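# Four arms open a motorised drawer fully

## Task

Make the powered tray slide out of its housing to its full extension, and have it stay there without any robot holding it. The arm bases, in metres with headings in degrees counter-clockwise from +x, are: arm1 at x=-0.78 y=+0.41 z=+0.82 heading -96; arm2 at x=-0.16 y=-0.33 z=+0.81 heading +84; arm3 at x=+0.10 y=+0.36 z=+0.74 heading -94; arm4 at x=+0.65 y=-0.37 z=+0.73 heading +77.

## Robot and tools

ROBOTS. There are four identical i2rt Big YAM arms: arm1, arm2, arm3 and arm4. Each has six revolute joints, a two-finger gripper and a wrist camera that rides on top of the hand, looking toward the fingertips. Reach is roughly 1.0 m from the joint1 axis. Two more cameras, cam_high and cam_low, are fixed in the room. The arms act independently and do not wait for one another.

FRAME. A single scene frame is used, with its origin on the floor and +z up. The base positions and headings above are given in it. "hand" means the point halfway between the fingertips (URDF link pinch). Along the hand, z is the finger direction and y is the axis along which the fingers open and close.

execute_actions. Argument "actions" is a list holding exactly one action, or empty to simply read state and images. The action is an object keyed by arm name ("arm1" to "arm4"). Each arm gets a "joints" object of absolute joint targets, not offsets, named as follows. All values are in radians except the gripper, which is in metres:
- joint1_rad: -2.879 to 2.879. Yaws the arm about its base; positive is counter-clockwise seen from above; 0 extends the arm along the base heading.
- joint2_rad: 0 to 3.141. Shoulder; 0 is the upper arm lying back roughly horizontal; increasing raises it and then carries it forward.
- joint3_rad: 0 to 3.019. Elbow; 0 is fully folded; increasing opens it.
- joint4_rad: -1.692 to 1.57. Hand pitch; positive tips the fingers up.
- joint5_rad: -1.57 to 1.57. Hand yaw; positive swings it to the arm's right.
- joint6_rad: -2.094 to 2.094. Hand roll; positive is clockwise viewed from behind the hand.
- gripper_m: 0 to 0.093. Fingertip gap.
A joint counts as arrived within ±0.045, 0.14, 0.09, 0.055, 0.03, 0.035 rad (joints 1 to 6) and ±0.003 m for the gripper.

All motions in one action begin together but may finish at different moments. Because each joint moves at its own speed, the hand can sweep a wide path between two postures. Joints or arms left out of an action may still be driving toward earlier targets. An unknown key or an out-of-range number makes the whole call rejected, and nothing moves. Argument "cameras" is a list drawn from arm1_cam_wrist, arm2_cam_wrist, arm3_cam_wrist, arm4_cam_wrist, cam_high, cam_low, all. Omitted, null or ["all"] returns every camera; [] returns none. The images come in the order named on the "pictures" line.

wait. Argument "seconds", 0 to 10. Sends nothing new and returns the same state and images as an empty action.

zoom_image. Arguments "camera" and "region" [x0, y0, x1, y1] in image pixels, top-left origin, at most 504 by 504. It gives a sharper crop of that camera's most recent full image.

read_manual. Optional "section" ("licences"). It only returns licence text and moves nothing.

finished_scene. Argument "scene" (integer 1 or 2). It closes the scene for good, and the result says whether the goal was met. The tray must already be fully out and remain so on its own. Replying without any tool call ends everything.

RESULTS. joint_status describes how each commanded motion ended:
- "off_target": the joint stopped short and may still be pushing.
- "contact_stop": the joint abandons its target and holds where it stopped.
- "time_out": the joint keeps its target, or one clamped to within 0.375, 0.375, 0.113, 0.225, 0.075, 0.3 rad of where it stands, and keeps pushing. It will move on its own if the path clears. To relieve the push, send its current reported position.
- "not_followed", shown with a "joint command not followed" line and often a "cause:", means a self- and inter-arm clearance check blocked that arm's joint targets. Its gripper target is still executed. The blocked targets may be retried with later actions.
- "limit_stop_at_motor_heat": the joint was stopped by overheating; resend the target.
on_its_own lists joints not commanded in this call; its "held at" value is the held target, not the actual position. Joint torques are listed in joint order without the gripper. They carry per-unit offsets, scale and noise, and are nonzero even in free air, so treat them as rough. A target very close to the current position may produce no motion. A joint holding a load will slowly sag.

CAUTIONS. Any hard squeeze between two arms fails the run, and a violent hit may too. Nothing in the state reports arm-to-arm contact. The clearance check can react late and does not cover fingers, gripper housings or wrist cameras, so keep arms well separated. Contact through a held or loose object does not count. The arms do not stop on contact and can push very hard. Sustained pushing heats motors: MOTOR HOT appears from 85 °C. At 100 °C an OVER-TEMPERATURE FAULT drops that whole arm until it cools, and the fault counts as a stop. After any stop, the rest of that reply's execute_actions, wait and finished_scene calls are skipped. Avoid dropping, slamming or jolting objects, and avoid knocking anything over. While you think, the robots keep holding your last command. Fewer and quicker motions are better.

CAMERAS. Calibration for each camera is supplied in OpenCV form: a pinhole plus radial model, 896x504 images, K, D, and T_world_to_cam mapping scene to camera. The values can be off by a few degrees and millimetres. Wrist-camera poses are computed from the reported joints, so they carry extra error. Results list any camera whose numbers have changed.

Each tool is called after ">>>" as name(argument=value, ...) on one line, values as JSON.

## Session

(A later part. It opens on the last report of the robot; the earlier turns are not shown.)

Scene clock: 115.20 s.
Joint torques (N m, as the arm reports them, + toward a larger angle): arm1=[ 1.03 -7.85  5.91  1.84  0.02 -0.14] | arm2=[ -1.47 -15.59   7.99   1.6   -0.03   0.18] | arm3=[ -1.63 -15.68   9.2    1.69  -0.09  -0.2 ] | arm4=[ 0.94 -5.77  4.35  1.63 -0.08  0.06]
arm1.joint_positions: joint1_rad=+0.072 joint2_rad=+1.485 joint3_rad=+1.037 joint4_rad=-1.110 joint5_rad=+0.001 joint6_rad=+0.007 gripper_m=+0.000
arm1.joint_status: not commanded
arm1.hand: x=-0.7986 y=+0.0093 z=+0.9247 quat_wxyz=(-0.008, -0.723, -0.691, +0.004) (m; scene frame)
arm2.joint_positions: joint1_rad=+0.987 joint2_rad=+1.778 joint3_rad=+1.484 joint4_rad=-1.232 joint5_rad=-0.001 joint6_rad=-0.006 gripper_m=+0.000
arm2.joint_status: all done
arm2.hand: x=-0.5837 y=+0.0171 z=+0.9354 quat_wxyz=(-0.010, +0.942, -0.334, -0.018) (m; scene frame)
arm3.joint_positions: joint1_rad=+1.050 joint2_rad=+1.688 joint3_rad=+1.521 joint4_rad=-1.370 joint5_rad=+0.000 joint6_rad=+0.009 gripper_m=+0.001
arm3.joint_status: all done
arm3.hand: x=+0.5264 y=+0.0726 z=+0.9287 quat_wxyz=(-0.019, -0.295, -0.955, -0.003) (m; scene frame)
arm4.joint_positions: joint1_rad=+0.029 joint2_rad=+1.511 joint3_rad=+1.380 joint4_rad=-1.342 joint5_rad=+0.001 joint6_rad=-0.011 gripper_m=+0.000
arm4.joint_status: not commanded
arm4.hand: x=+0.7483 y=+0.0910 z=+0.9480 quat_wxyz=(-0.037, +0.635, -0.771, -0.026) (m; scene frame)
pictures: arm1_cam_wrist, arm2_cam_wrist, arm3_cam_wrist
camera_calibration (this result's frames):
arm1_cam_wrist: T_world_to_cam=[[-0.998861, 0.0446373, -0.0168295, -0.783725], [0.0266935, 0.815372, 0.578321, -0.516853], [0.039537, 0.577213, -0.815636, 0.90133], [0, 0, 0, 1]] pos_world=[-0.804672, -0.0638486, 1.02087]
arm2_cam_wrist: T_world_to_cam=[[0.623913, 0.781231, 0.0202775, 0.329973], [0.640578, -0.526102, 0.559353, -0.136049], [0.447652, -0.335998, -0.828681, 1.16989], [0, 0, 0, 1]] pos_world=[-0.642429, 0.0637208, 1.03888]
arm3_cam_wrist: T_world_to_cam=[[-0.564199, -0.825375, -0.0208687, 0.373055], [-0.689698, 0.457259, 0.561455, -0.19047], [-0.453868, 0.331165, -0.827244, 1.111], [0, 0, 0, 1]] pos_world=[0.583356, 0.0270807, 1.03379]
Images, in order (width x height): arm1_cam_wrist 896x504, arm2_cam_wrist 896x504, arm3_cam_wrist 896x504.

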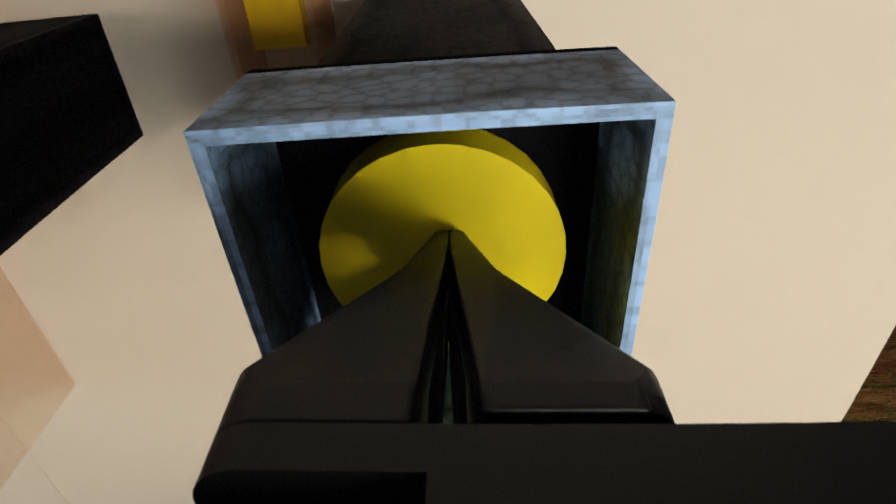

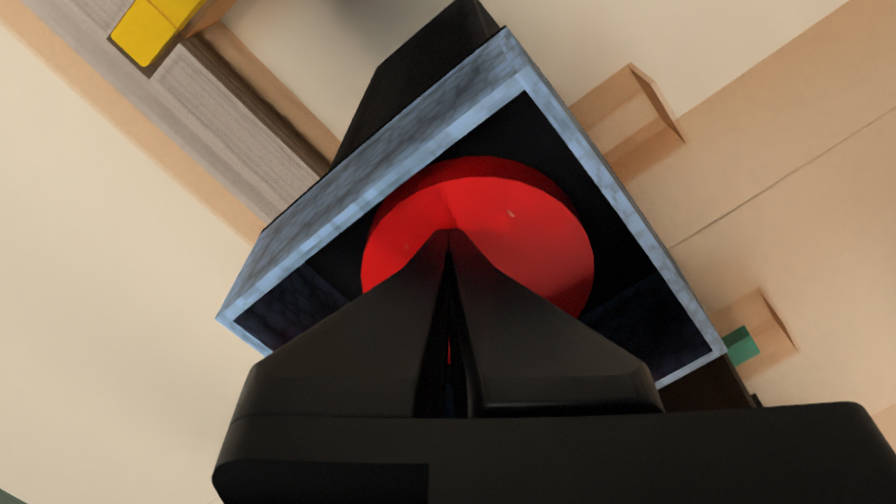

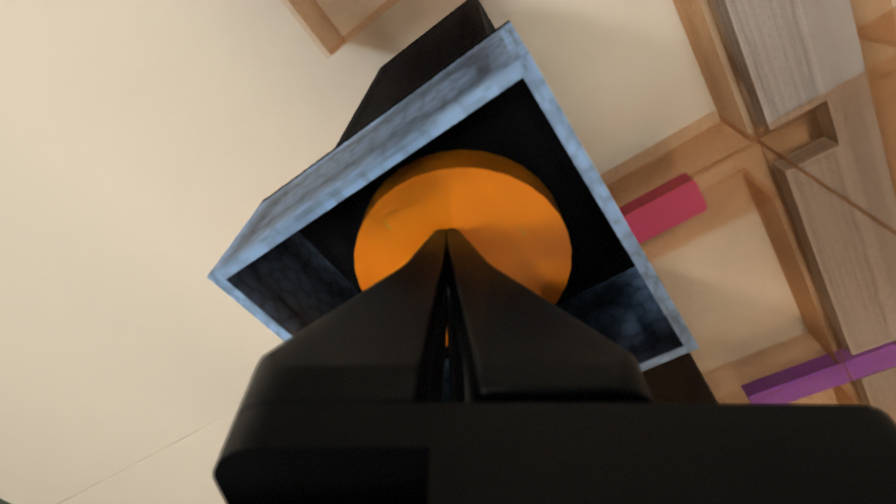

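>>> wait(seconds=10)

Scene clock: 125.33 s.
Joint torques (N m, as the arm reports them, + toward a larger angle): arm1=[ 1.1  -7.86  5.92  1.79  0.03 -0.15] | arm2=[ -1.41 -15.68   7.91   1.6   -0.02   0.18] | arm3=[ -1.54 -15.64   9.1    1.66  -0.08  -0.2 ] | arm4=[ 0.99 -5.79  4.33  1.63 -0.08  0.06]
arm1.joint_positions: joint1_rad=+0.072 joint2_rad=+1.485 joint3_rad=+1.037 joint4_rad=-1.110 joint5_rad=+0.001 joint6_rad=+0.007 gripper_m=+0.000
arm1.joint_status: not commanded
arm1.hand: x=-0.7986 y=+0.0093 z=+0.9247 quat_wxyz=(-0.008, -0.723, -0.691, +0.004) (m; scene frame)
arm2.joint_positions: joint1_rad=+0.987 joint2_rad=+1.778 joint3_rad=+1.484 joint4_rad=-1.232 joint5_rad=-0.001 joint6_rad=-0.006 gripper_m=+0.000
arm2.joint_status: all done
arm2.hand: x=-0.5837 y=+0.0171 z=+0.9354 quat_wxyz=(-0.010, +0.942, -0.334, -0.018) (m; scene frame)
arm3.joint_positions: joint1_rad=+1.050 joint2_rad=+1.688 joint3_rad=+1.521 joint4_rad=-1.370 joint5_rad=+0.000 joint6_rad=+0.009 gripper_m=+0.001
arm3.joint_status: all done
arm3.hand: x=+0.5264 y=+0.0726 z=+0.9287 quat_wxyz=(-0.019, -0.295, -0.955, -0.003) (m; scene frame)
arm4.joint_positions: joint1_rad=+0.029 joint2_rad=+1.511 joint3_rad=+1.380 joint4_rad=-1.342 joint5_rad=+0.001 joint6_rad=-0.011 gripper_m=+0.000
arm4.joint_status: not commanded
arm4.hand: x=+0.7483 y=+0.0910 z=+0.9480 quat_wxyz=(-0.037, +0.635, -0.771, -0.026) (m; scene frame)
wait: 10.00 s; at rest by 0.13 s
pictures: arm1_cam_wrist, arm2_cam_wrist, arm3_cam_wrist, arm4_cam_wrist, cam_high, cam_low
camera_calibration (this result's frames):
arm1_cam_wrist: T_world_to_cam=[[-0.998861, 0.0446373, -0.0168295, -0.783725], [0.0266935, 0.815372, 0.578321, -0.516853], [0.039537, 0.577213, -0.815636, 0.90133], [0, 0, 0, 1]] pos_world=[-0.804672, -0.0638486, 1.02087]
arm2_cam_wrist: T_world_to_cam=[[0.623913, 0.781231, 0.0202775, 0.329973], [0.640578, -0.526102, 0.559353, -0.136049], [0.447652, -0.335998, -0.828681, 1.16989], [0, 0, 0, 1]] pos_world=[-0.642429, 0.0637208, 1.03888]
arm3_cam_wrist: T_world_to_cam=[[-0.564199, -0.825375, -0.0208687, 0.373055], [-0.689698, 0.457259, 0.561455, -0.19047], [-0.453868, 0.331165, -0.827244, 1.111], [0, 0, 0, 1]] pos_world=[0.583356, 0.0270807, 1.03379]
arm4_cam_wrist: T_world_to_cam=[[0.981436, -0.190997, 0.0174331, -0.735483], [-0.172336, -0.838345, 0.517183, -0.279222], [-0.0841654, -0.510587, -0.855697, 1.04522], [0, 0, 0, 1]] pos_world=[0.761681, 0.159116, 1.05162]
Images, in order (width x height): arm1_cam_wrist 896x504, arm2_cam_wrist 896x504, arm3_cam_wrist 896x504, arm4_cam_wrist 896x504, cam_high 896x504, cam_low 896x504.

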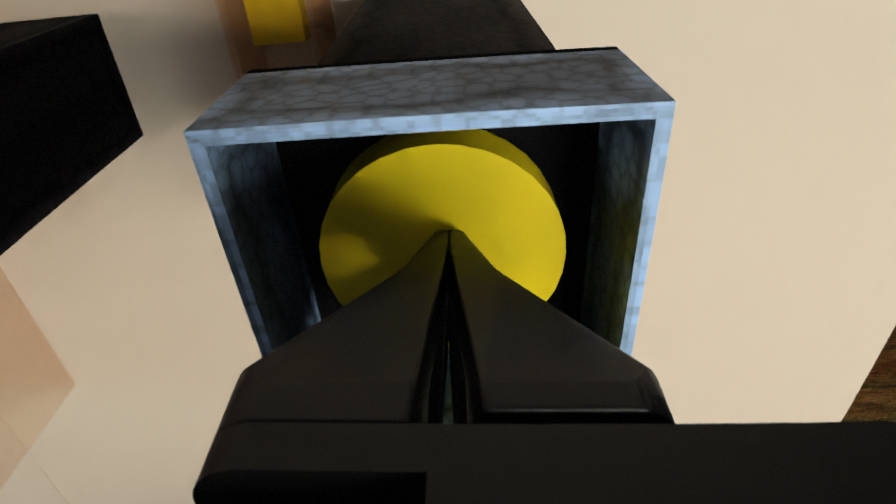

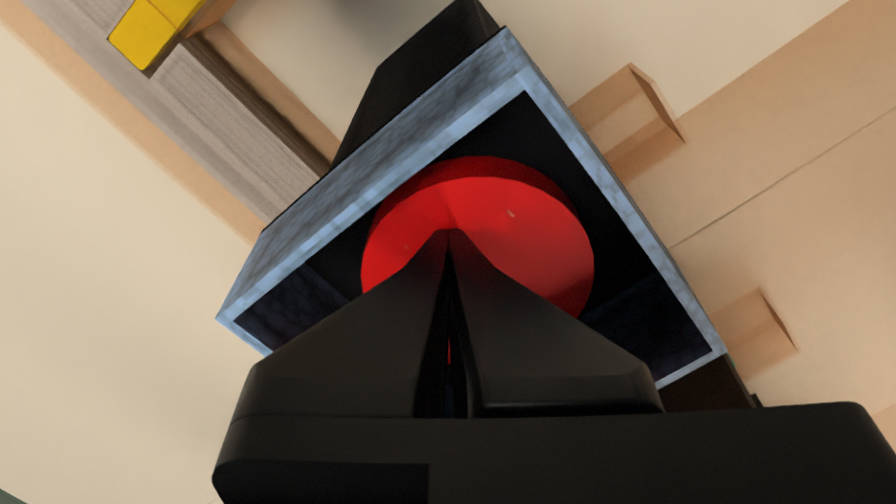

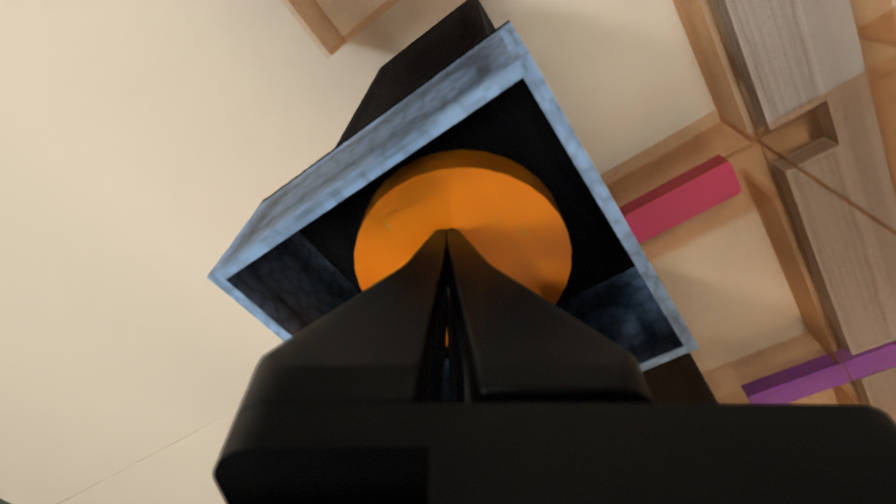

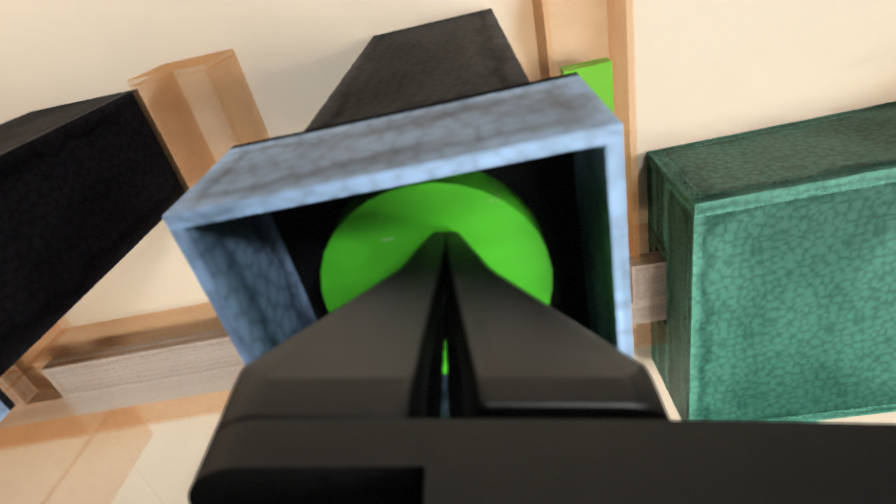

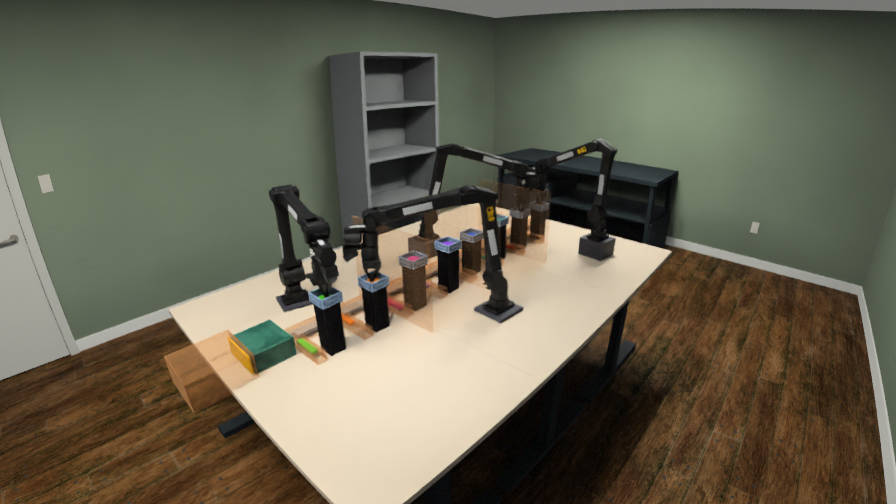

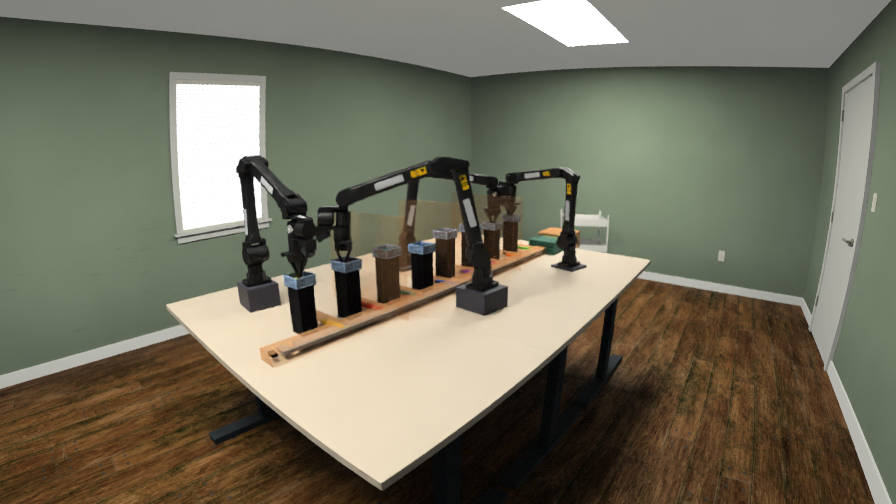

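>>> zoom_image(camera="arm2_cam_wrist", region=[60, 0, 260, 120])

Region (60, 0, 260, 120) of arm2_cam_wrist's 896x504 image, scaled by 2.520, with more detail than that image has; it fills the top 302 rows of this view, and the rest is white.

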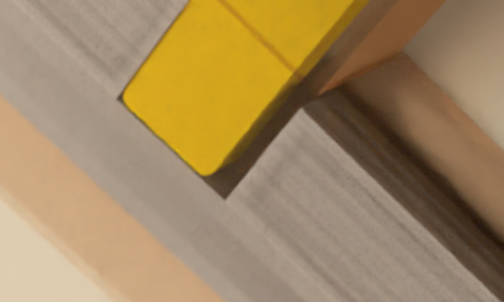

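>>> execute_actions(actions=[{"arm1": {"joints": {"joint2_rad": 1.5516, "joint3_rad": 0.9767, "joint4_rad": -0.996}}}], cameras=["arm1_cam_wrist", "arm2_cam_wrist"])

Scene clock: 127.03 s.
Joint torques (N m, as the arm reports them, + toward a larger angle): arm1=[ 1.06 -4.58  4.39  2.61  0.02 -0.15] | arm2=[ -1.67 -15.75   7.99   1.6   -0.01   0.17] | arm3=[ -1.64 -15.62   9.08   1.68  -0.08  -0.21] | arm4=[ 0.95 -5.78  4.34  1.63 -0.08  0.07]
arm1.joint_positions: joint1_rad=+0.072 joint2_rad=+1.485 joint3_rad=+1.017 joint4_rad=-1.033 joint5_rad=+0.001 joint6_rad=+0.007 gripper_m=+0.000
arm1.joint_status: all done
arm1.hand: x=-0.7990 y=-0.0015 z=+0.9186 quat_wxyz=(-0.028, -0.723, -0.690, +0.024) (m; scene frame)
arm2.joint_positions: joint1_rad=+0.987 joint2_rad=+1.778 joint3_rad=+1.484 joint4_rad=-1.232 joint5_rad=-0.001 joint6_rad=-0.006 gripper_m=+0.000
arm2.joint_status: not commanded
arm2.hand: x=-0.5837 y=+0.0171 z=+0.9354 quat_wxyz=(-0.010, +0.942, -0.334, -0.018) (m; scene frame)
arm3.joint_positions: joint1_rad=+1.050 joint2_rad=+1.688 joint3_rad=+1.521 joint4_rad=-1.370 joint5_rad=+0.000 joint6_rad=+0.009 gripper_m=+0.001
arm3.joint_status: not commanded
arm3.hand: x=+0.5264 y=+0.0726 z=+0.9287 quat_wxyz=(-0.019, -0.295, -0.955, -0.003) (m; scene frame)
arm4.joint_positions: joint1_rad=+0.029 joint2_rad=+1.511 joint3_rad=+1.380 joint4_rad=-1.342 joint5_rad=+0.001 joint6_rad=-0.011 gripper_m=+0.000
arm4.joint_status: not commanded
arm4.hand: x=+0.7483 y=+0.0910 z=+0.9480 quat_wxyz=(-0.037, +0.635, -0.771, -0.026) (m; scene frame)
pictures: arm1_cam_wrist, arm2_cam_wrist
camera_calibration (this result's frames):
arm1_cam_wrist: T_world_to_cam=[[-0.998881, 0.0440584, -0.0171846, -0.783406], [0.0282467, 0.847279, 0.530397, -0.459282], [0.0379286, 0.529318, -0.847575, 0.930594], [0, 0, 0, 1]] pos_world=[-0.804852, -0.0689246, 1.01889]
arm2_cam_wrist: T_world_to_cam=[[0.623913, 0.781231, 0.0202775, 0.329973], [0.640578, -0.526102, 0.559353, -0.136049], [0.447652, -0.335998, -0.828681, 1.16989], [0, 0, 0, 1]] pos_world=[-0.642429, 0.0637208, 1.03888]
Images, in order (width x height): arm1_cam_wrist 896x504, arm2_cam_wrist 896x504.

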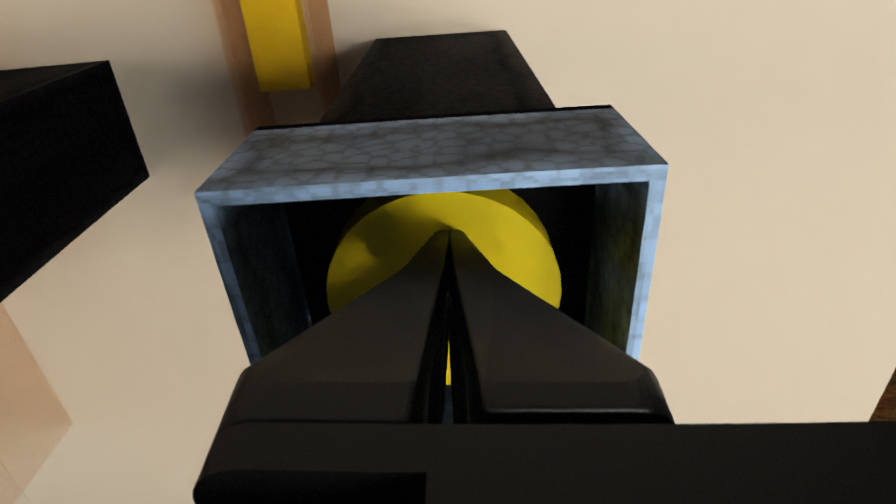

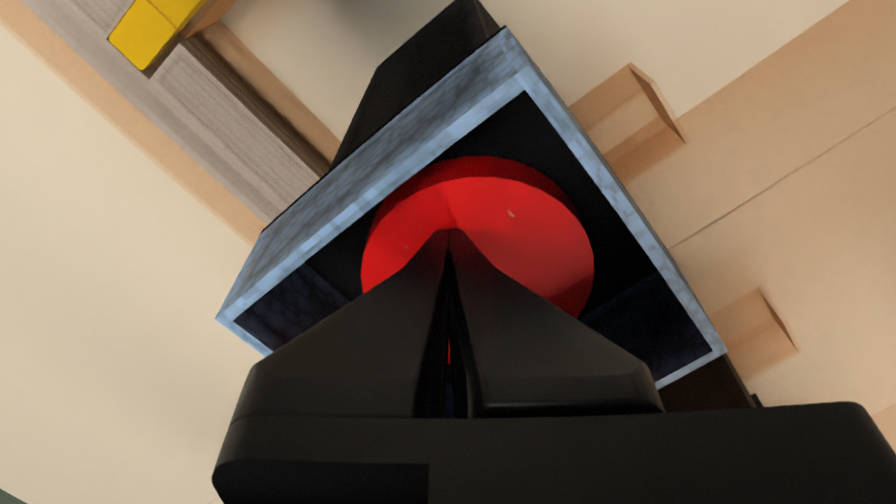

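>>> wait(seconds=5)

Scene clock: 132.13 s.
Joint torques (N m, as the arm reports them, + toward a larger angle): arm1=[ 1.02 -4.42  4.39  2.66  0.03 -0.14] | arm2=[ -1.53 -15.54   7.84   1.69  -0.01   0.19] | arm3=[ -1.67 -15.59   9.06   1.66  -0.09  -0.2 ] | arm4=[ 0.96 -5.82  4.34  1.63 -0.08  0.06]
arm1.joint_positions: joint1_rad=+0.072 joint2_rad=+1.485 joint3_rad=+1.017 joint4_rad=-1.033 joint5_rad=+0.001 joint6_rad=+0.007 gripper_m=+0.000
arm1.joint_status: all done
arm1.hand: x=-0.7990 y=-0.0015 z=+0.9186 quat_wxyz=(-0.028, -0.723, -0.690, +0.024) (m; scene frame)
arm2.joint_positions: joint1_rad=+0.987 joint2_rad=+1.778 joint3_rad=+1.484 joint4_rad=-1.232 joint5_rad=-0.001 joint6_rad=-0.006 gripper_m=+0.000
arm2.joint_status: not commanded
arm2.hand: x=-0.5837 y=+0.0171 z=+0.9354 quat_wxyz=(-0.010, +0.942, -0.334, -0.018) (m; scene frame)
arm3.joint_positions: joint1_rad=+1.050 joint2_rad=+1.688 joint3_rad=+1.521 joint4_rad=-1.370 joint5_rad=+0.000 joint6_rad=+0.009 gripper_m=+0.001
arm3.joint_status: not commanded
arm3.hand: x=+0.5264 y=+0.0726 z=+0.9287 quat_wxyz=(-0.019, -0.295, -0.955, -0.003) (m; scene frame)
arm4.joint_positions: joint1_rad=+0.029 joint2_rad=+1.511 joint3_rad=+1.380 joint4_rad=-1.342 joint5_rad=+0.001 joint6_rad=-0.011 gripper_m=+0.000
arm4.joint_status: not commanded
arm4.hand: x=+0.7483 y=+0.0910 z=+0.9480 quat_wxyz=(-0.037, +0.635, -0.771, -0.026) (m; scene frame)
wait: 5.00 s; at rest by 0.17 s
pictures: arm1_cam_wrist, arm2_cam_wrist, arm3_cam_wrist, arm4_cam_wrist, cam_high, cam_low
camera_calibration (this result's frames):
arm1_cam_wrist: T_world_to_cam=[[-0.998881, 0.0440584, -0.0171846, -0.783406], [0.0282467, 0.847279, 0.530397, -0.459282], [0.0379286, 0.529318, -0.847575, 0.930594], [0, 0, 0, 1]] pos_world=[-0.804852, -0.0689246, 1.01889]
arm2_cam_wrist: T_world_to_cam=[[0.623913, 0.781231, 0.0202775, 0.329973], [0.640578, -0.526102, 0.559353, -0.136049], [0.447652, -0.335998, -0.828681, 1.16989], [0, 0, 0, 1]] pos_world=[-0.642429, 0.0637208, 1.03888]
arm3_cam_wrist: T_world_to_cam=[[-0.564199, -0.825375, -0.0208687, 0.373055], [-0.689698, 0.457259, 0.561455, -0.19047], [-0.453868, 0.331165, -0.827244, 1.111], [0, 0, 0, 1]] pos_world=[0.583356, 0.0270807, 1.03379]
arm4_cam_wrist: T_world_to_cam=[[0.981436, -0.190997, 0.0174331, -0.735483], [-0.172336, -0.838345, 0.517183, -0.279222], [-0.0841654, -0.510587, -0.855697, 1.04522], [0, 0, 0, 1]] pos_world=[0.761681, 0.159116, 1.05162]
Images, in order (width x height): arm1_cam_wrist 896x504, arm2_cam_wrist 896x504, arm3_cam_wrist 896x504, arm4_cam_wrist 896x504, cam_high 896x504, cam_low 896x504.

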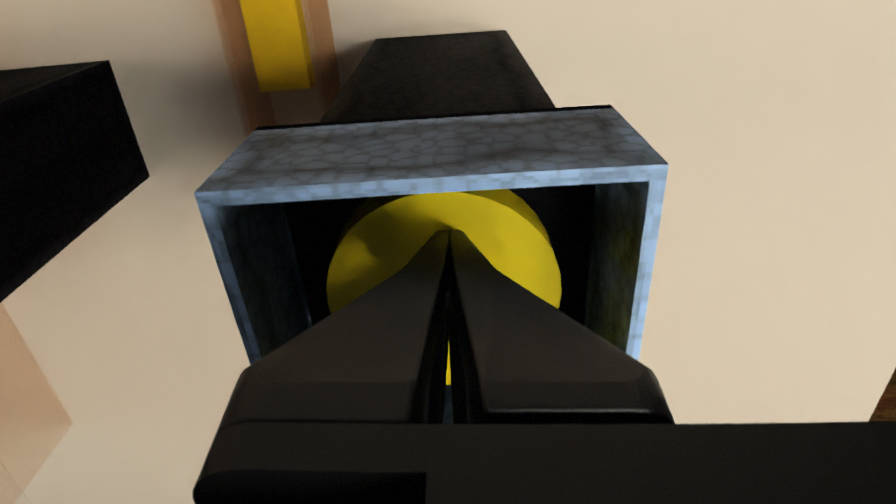

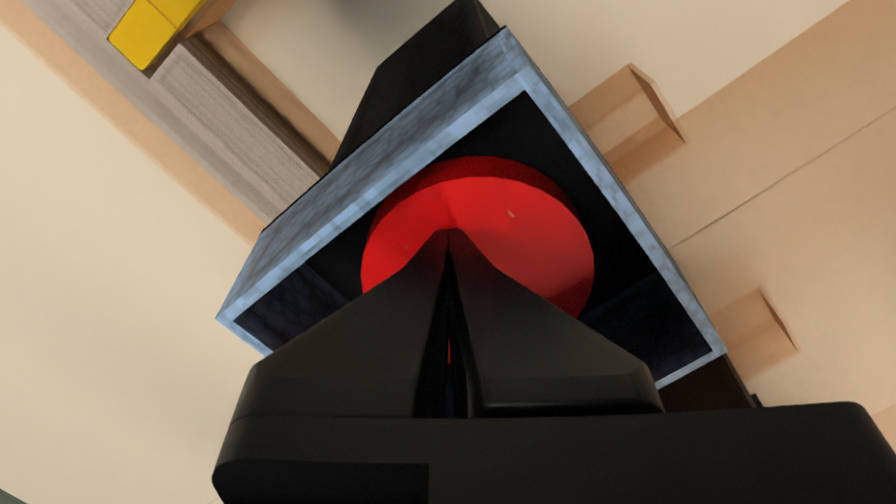

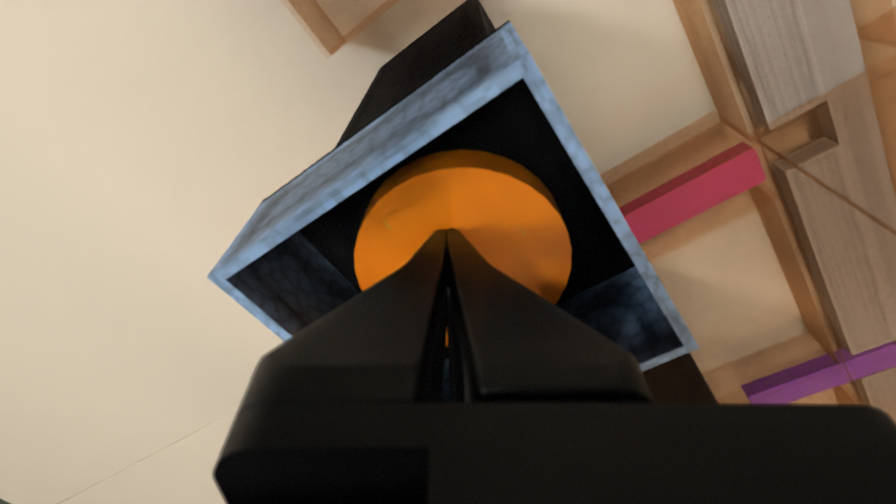

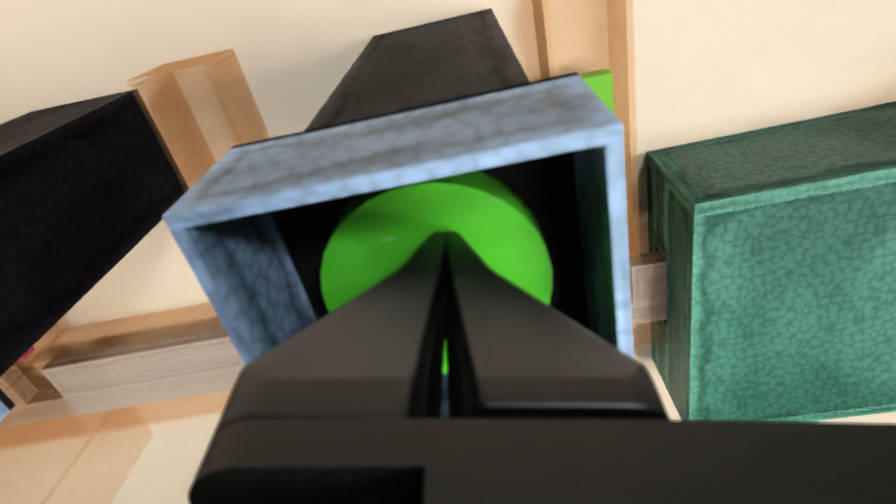

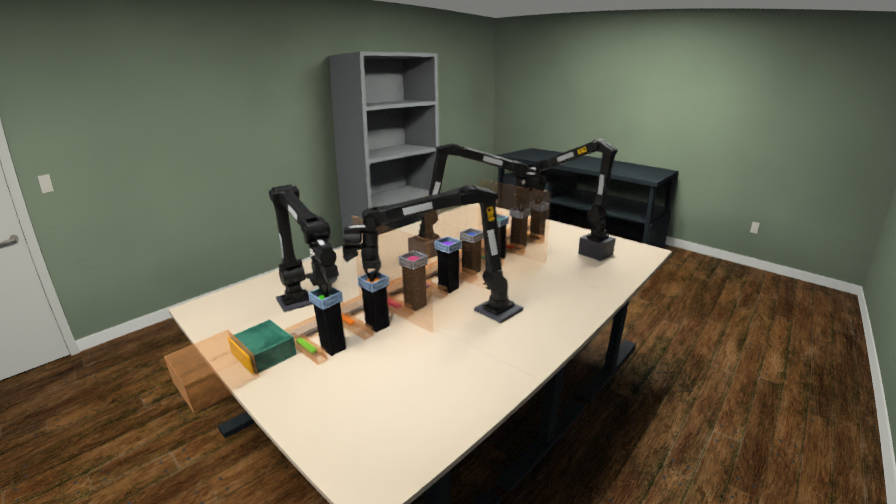

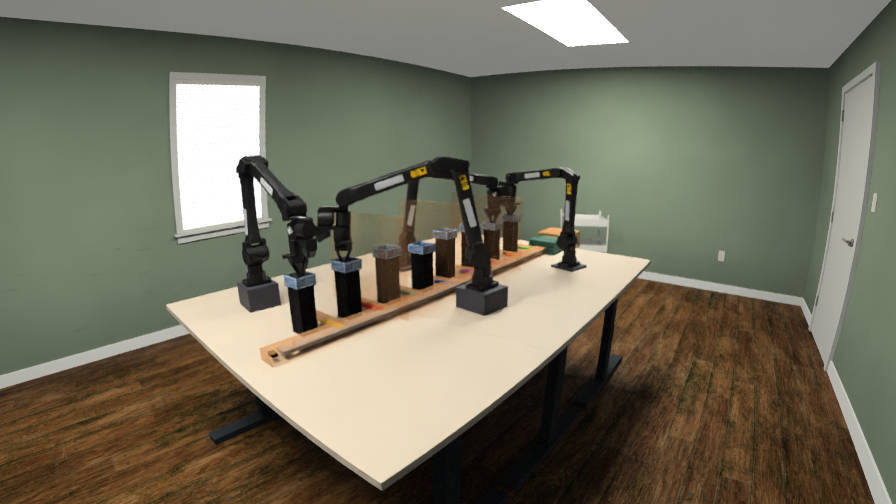

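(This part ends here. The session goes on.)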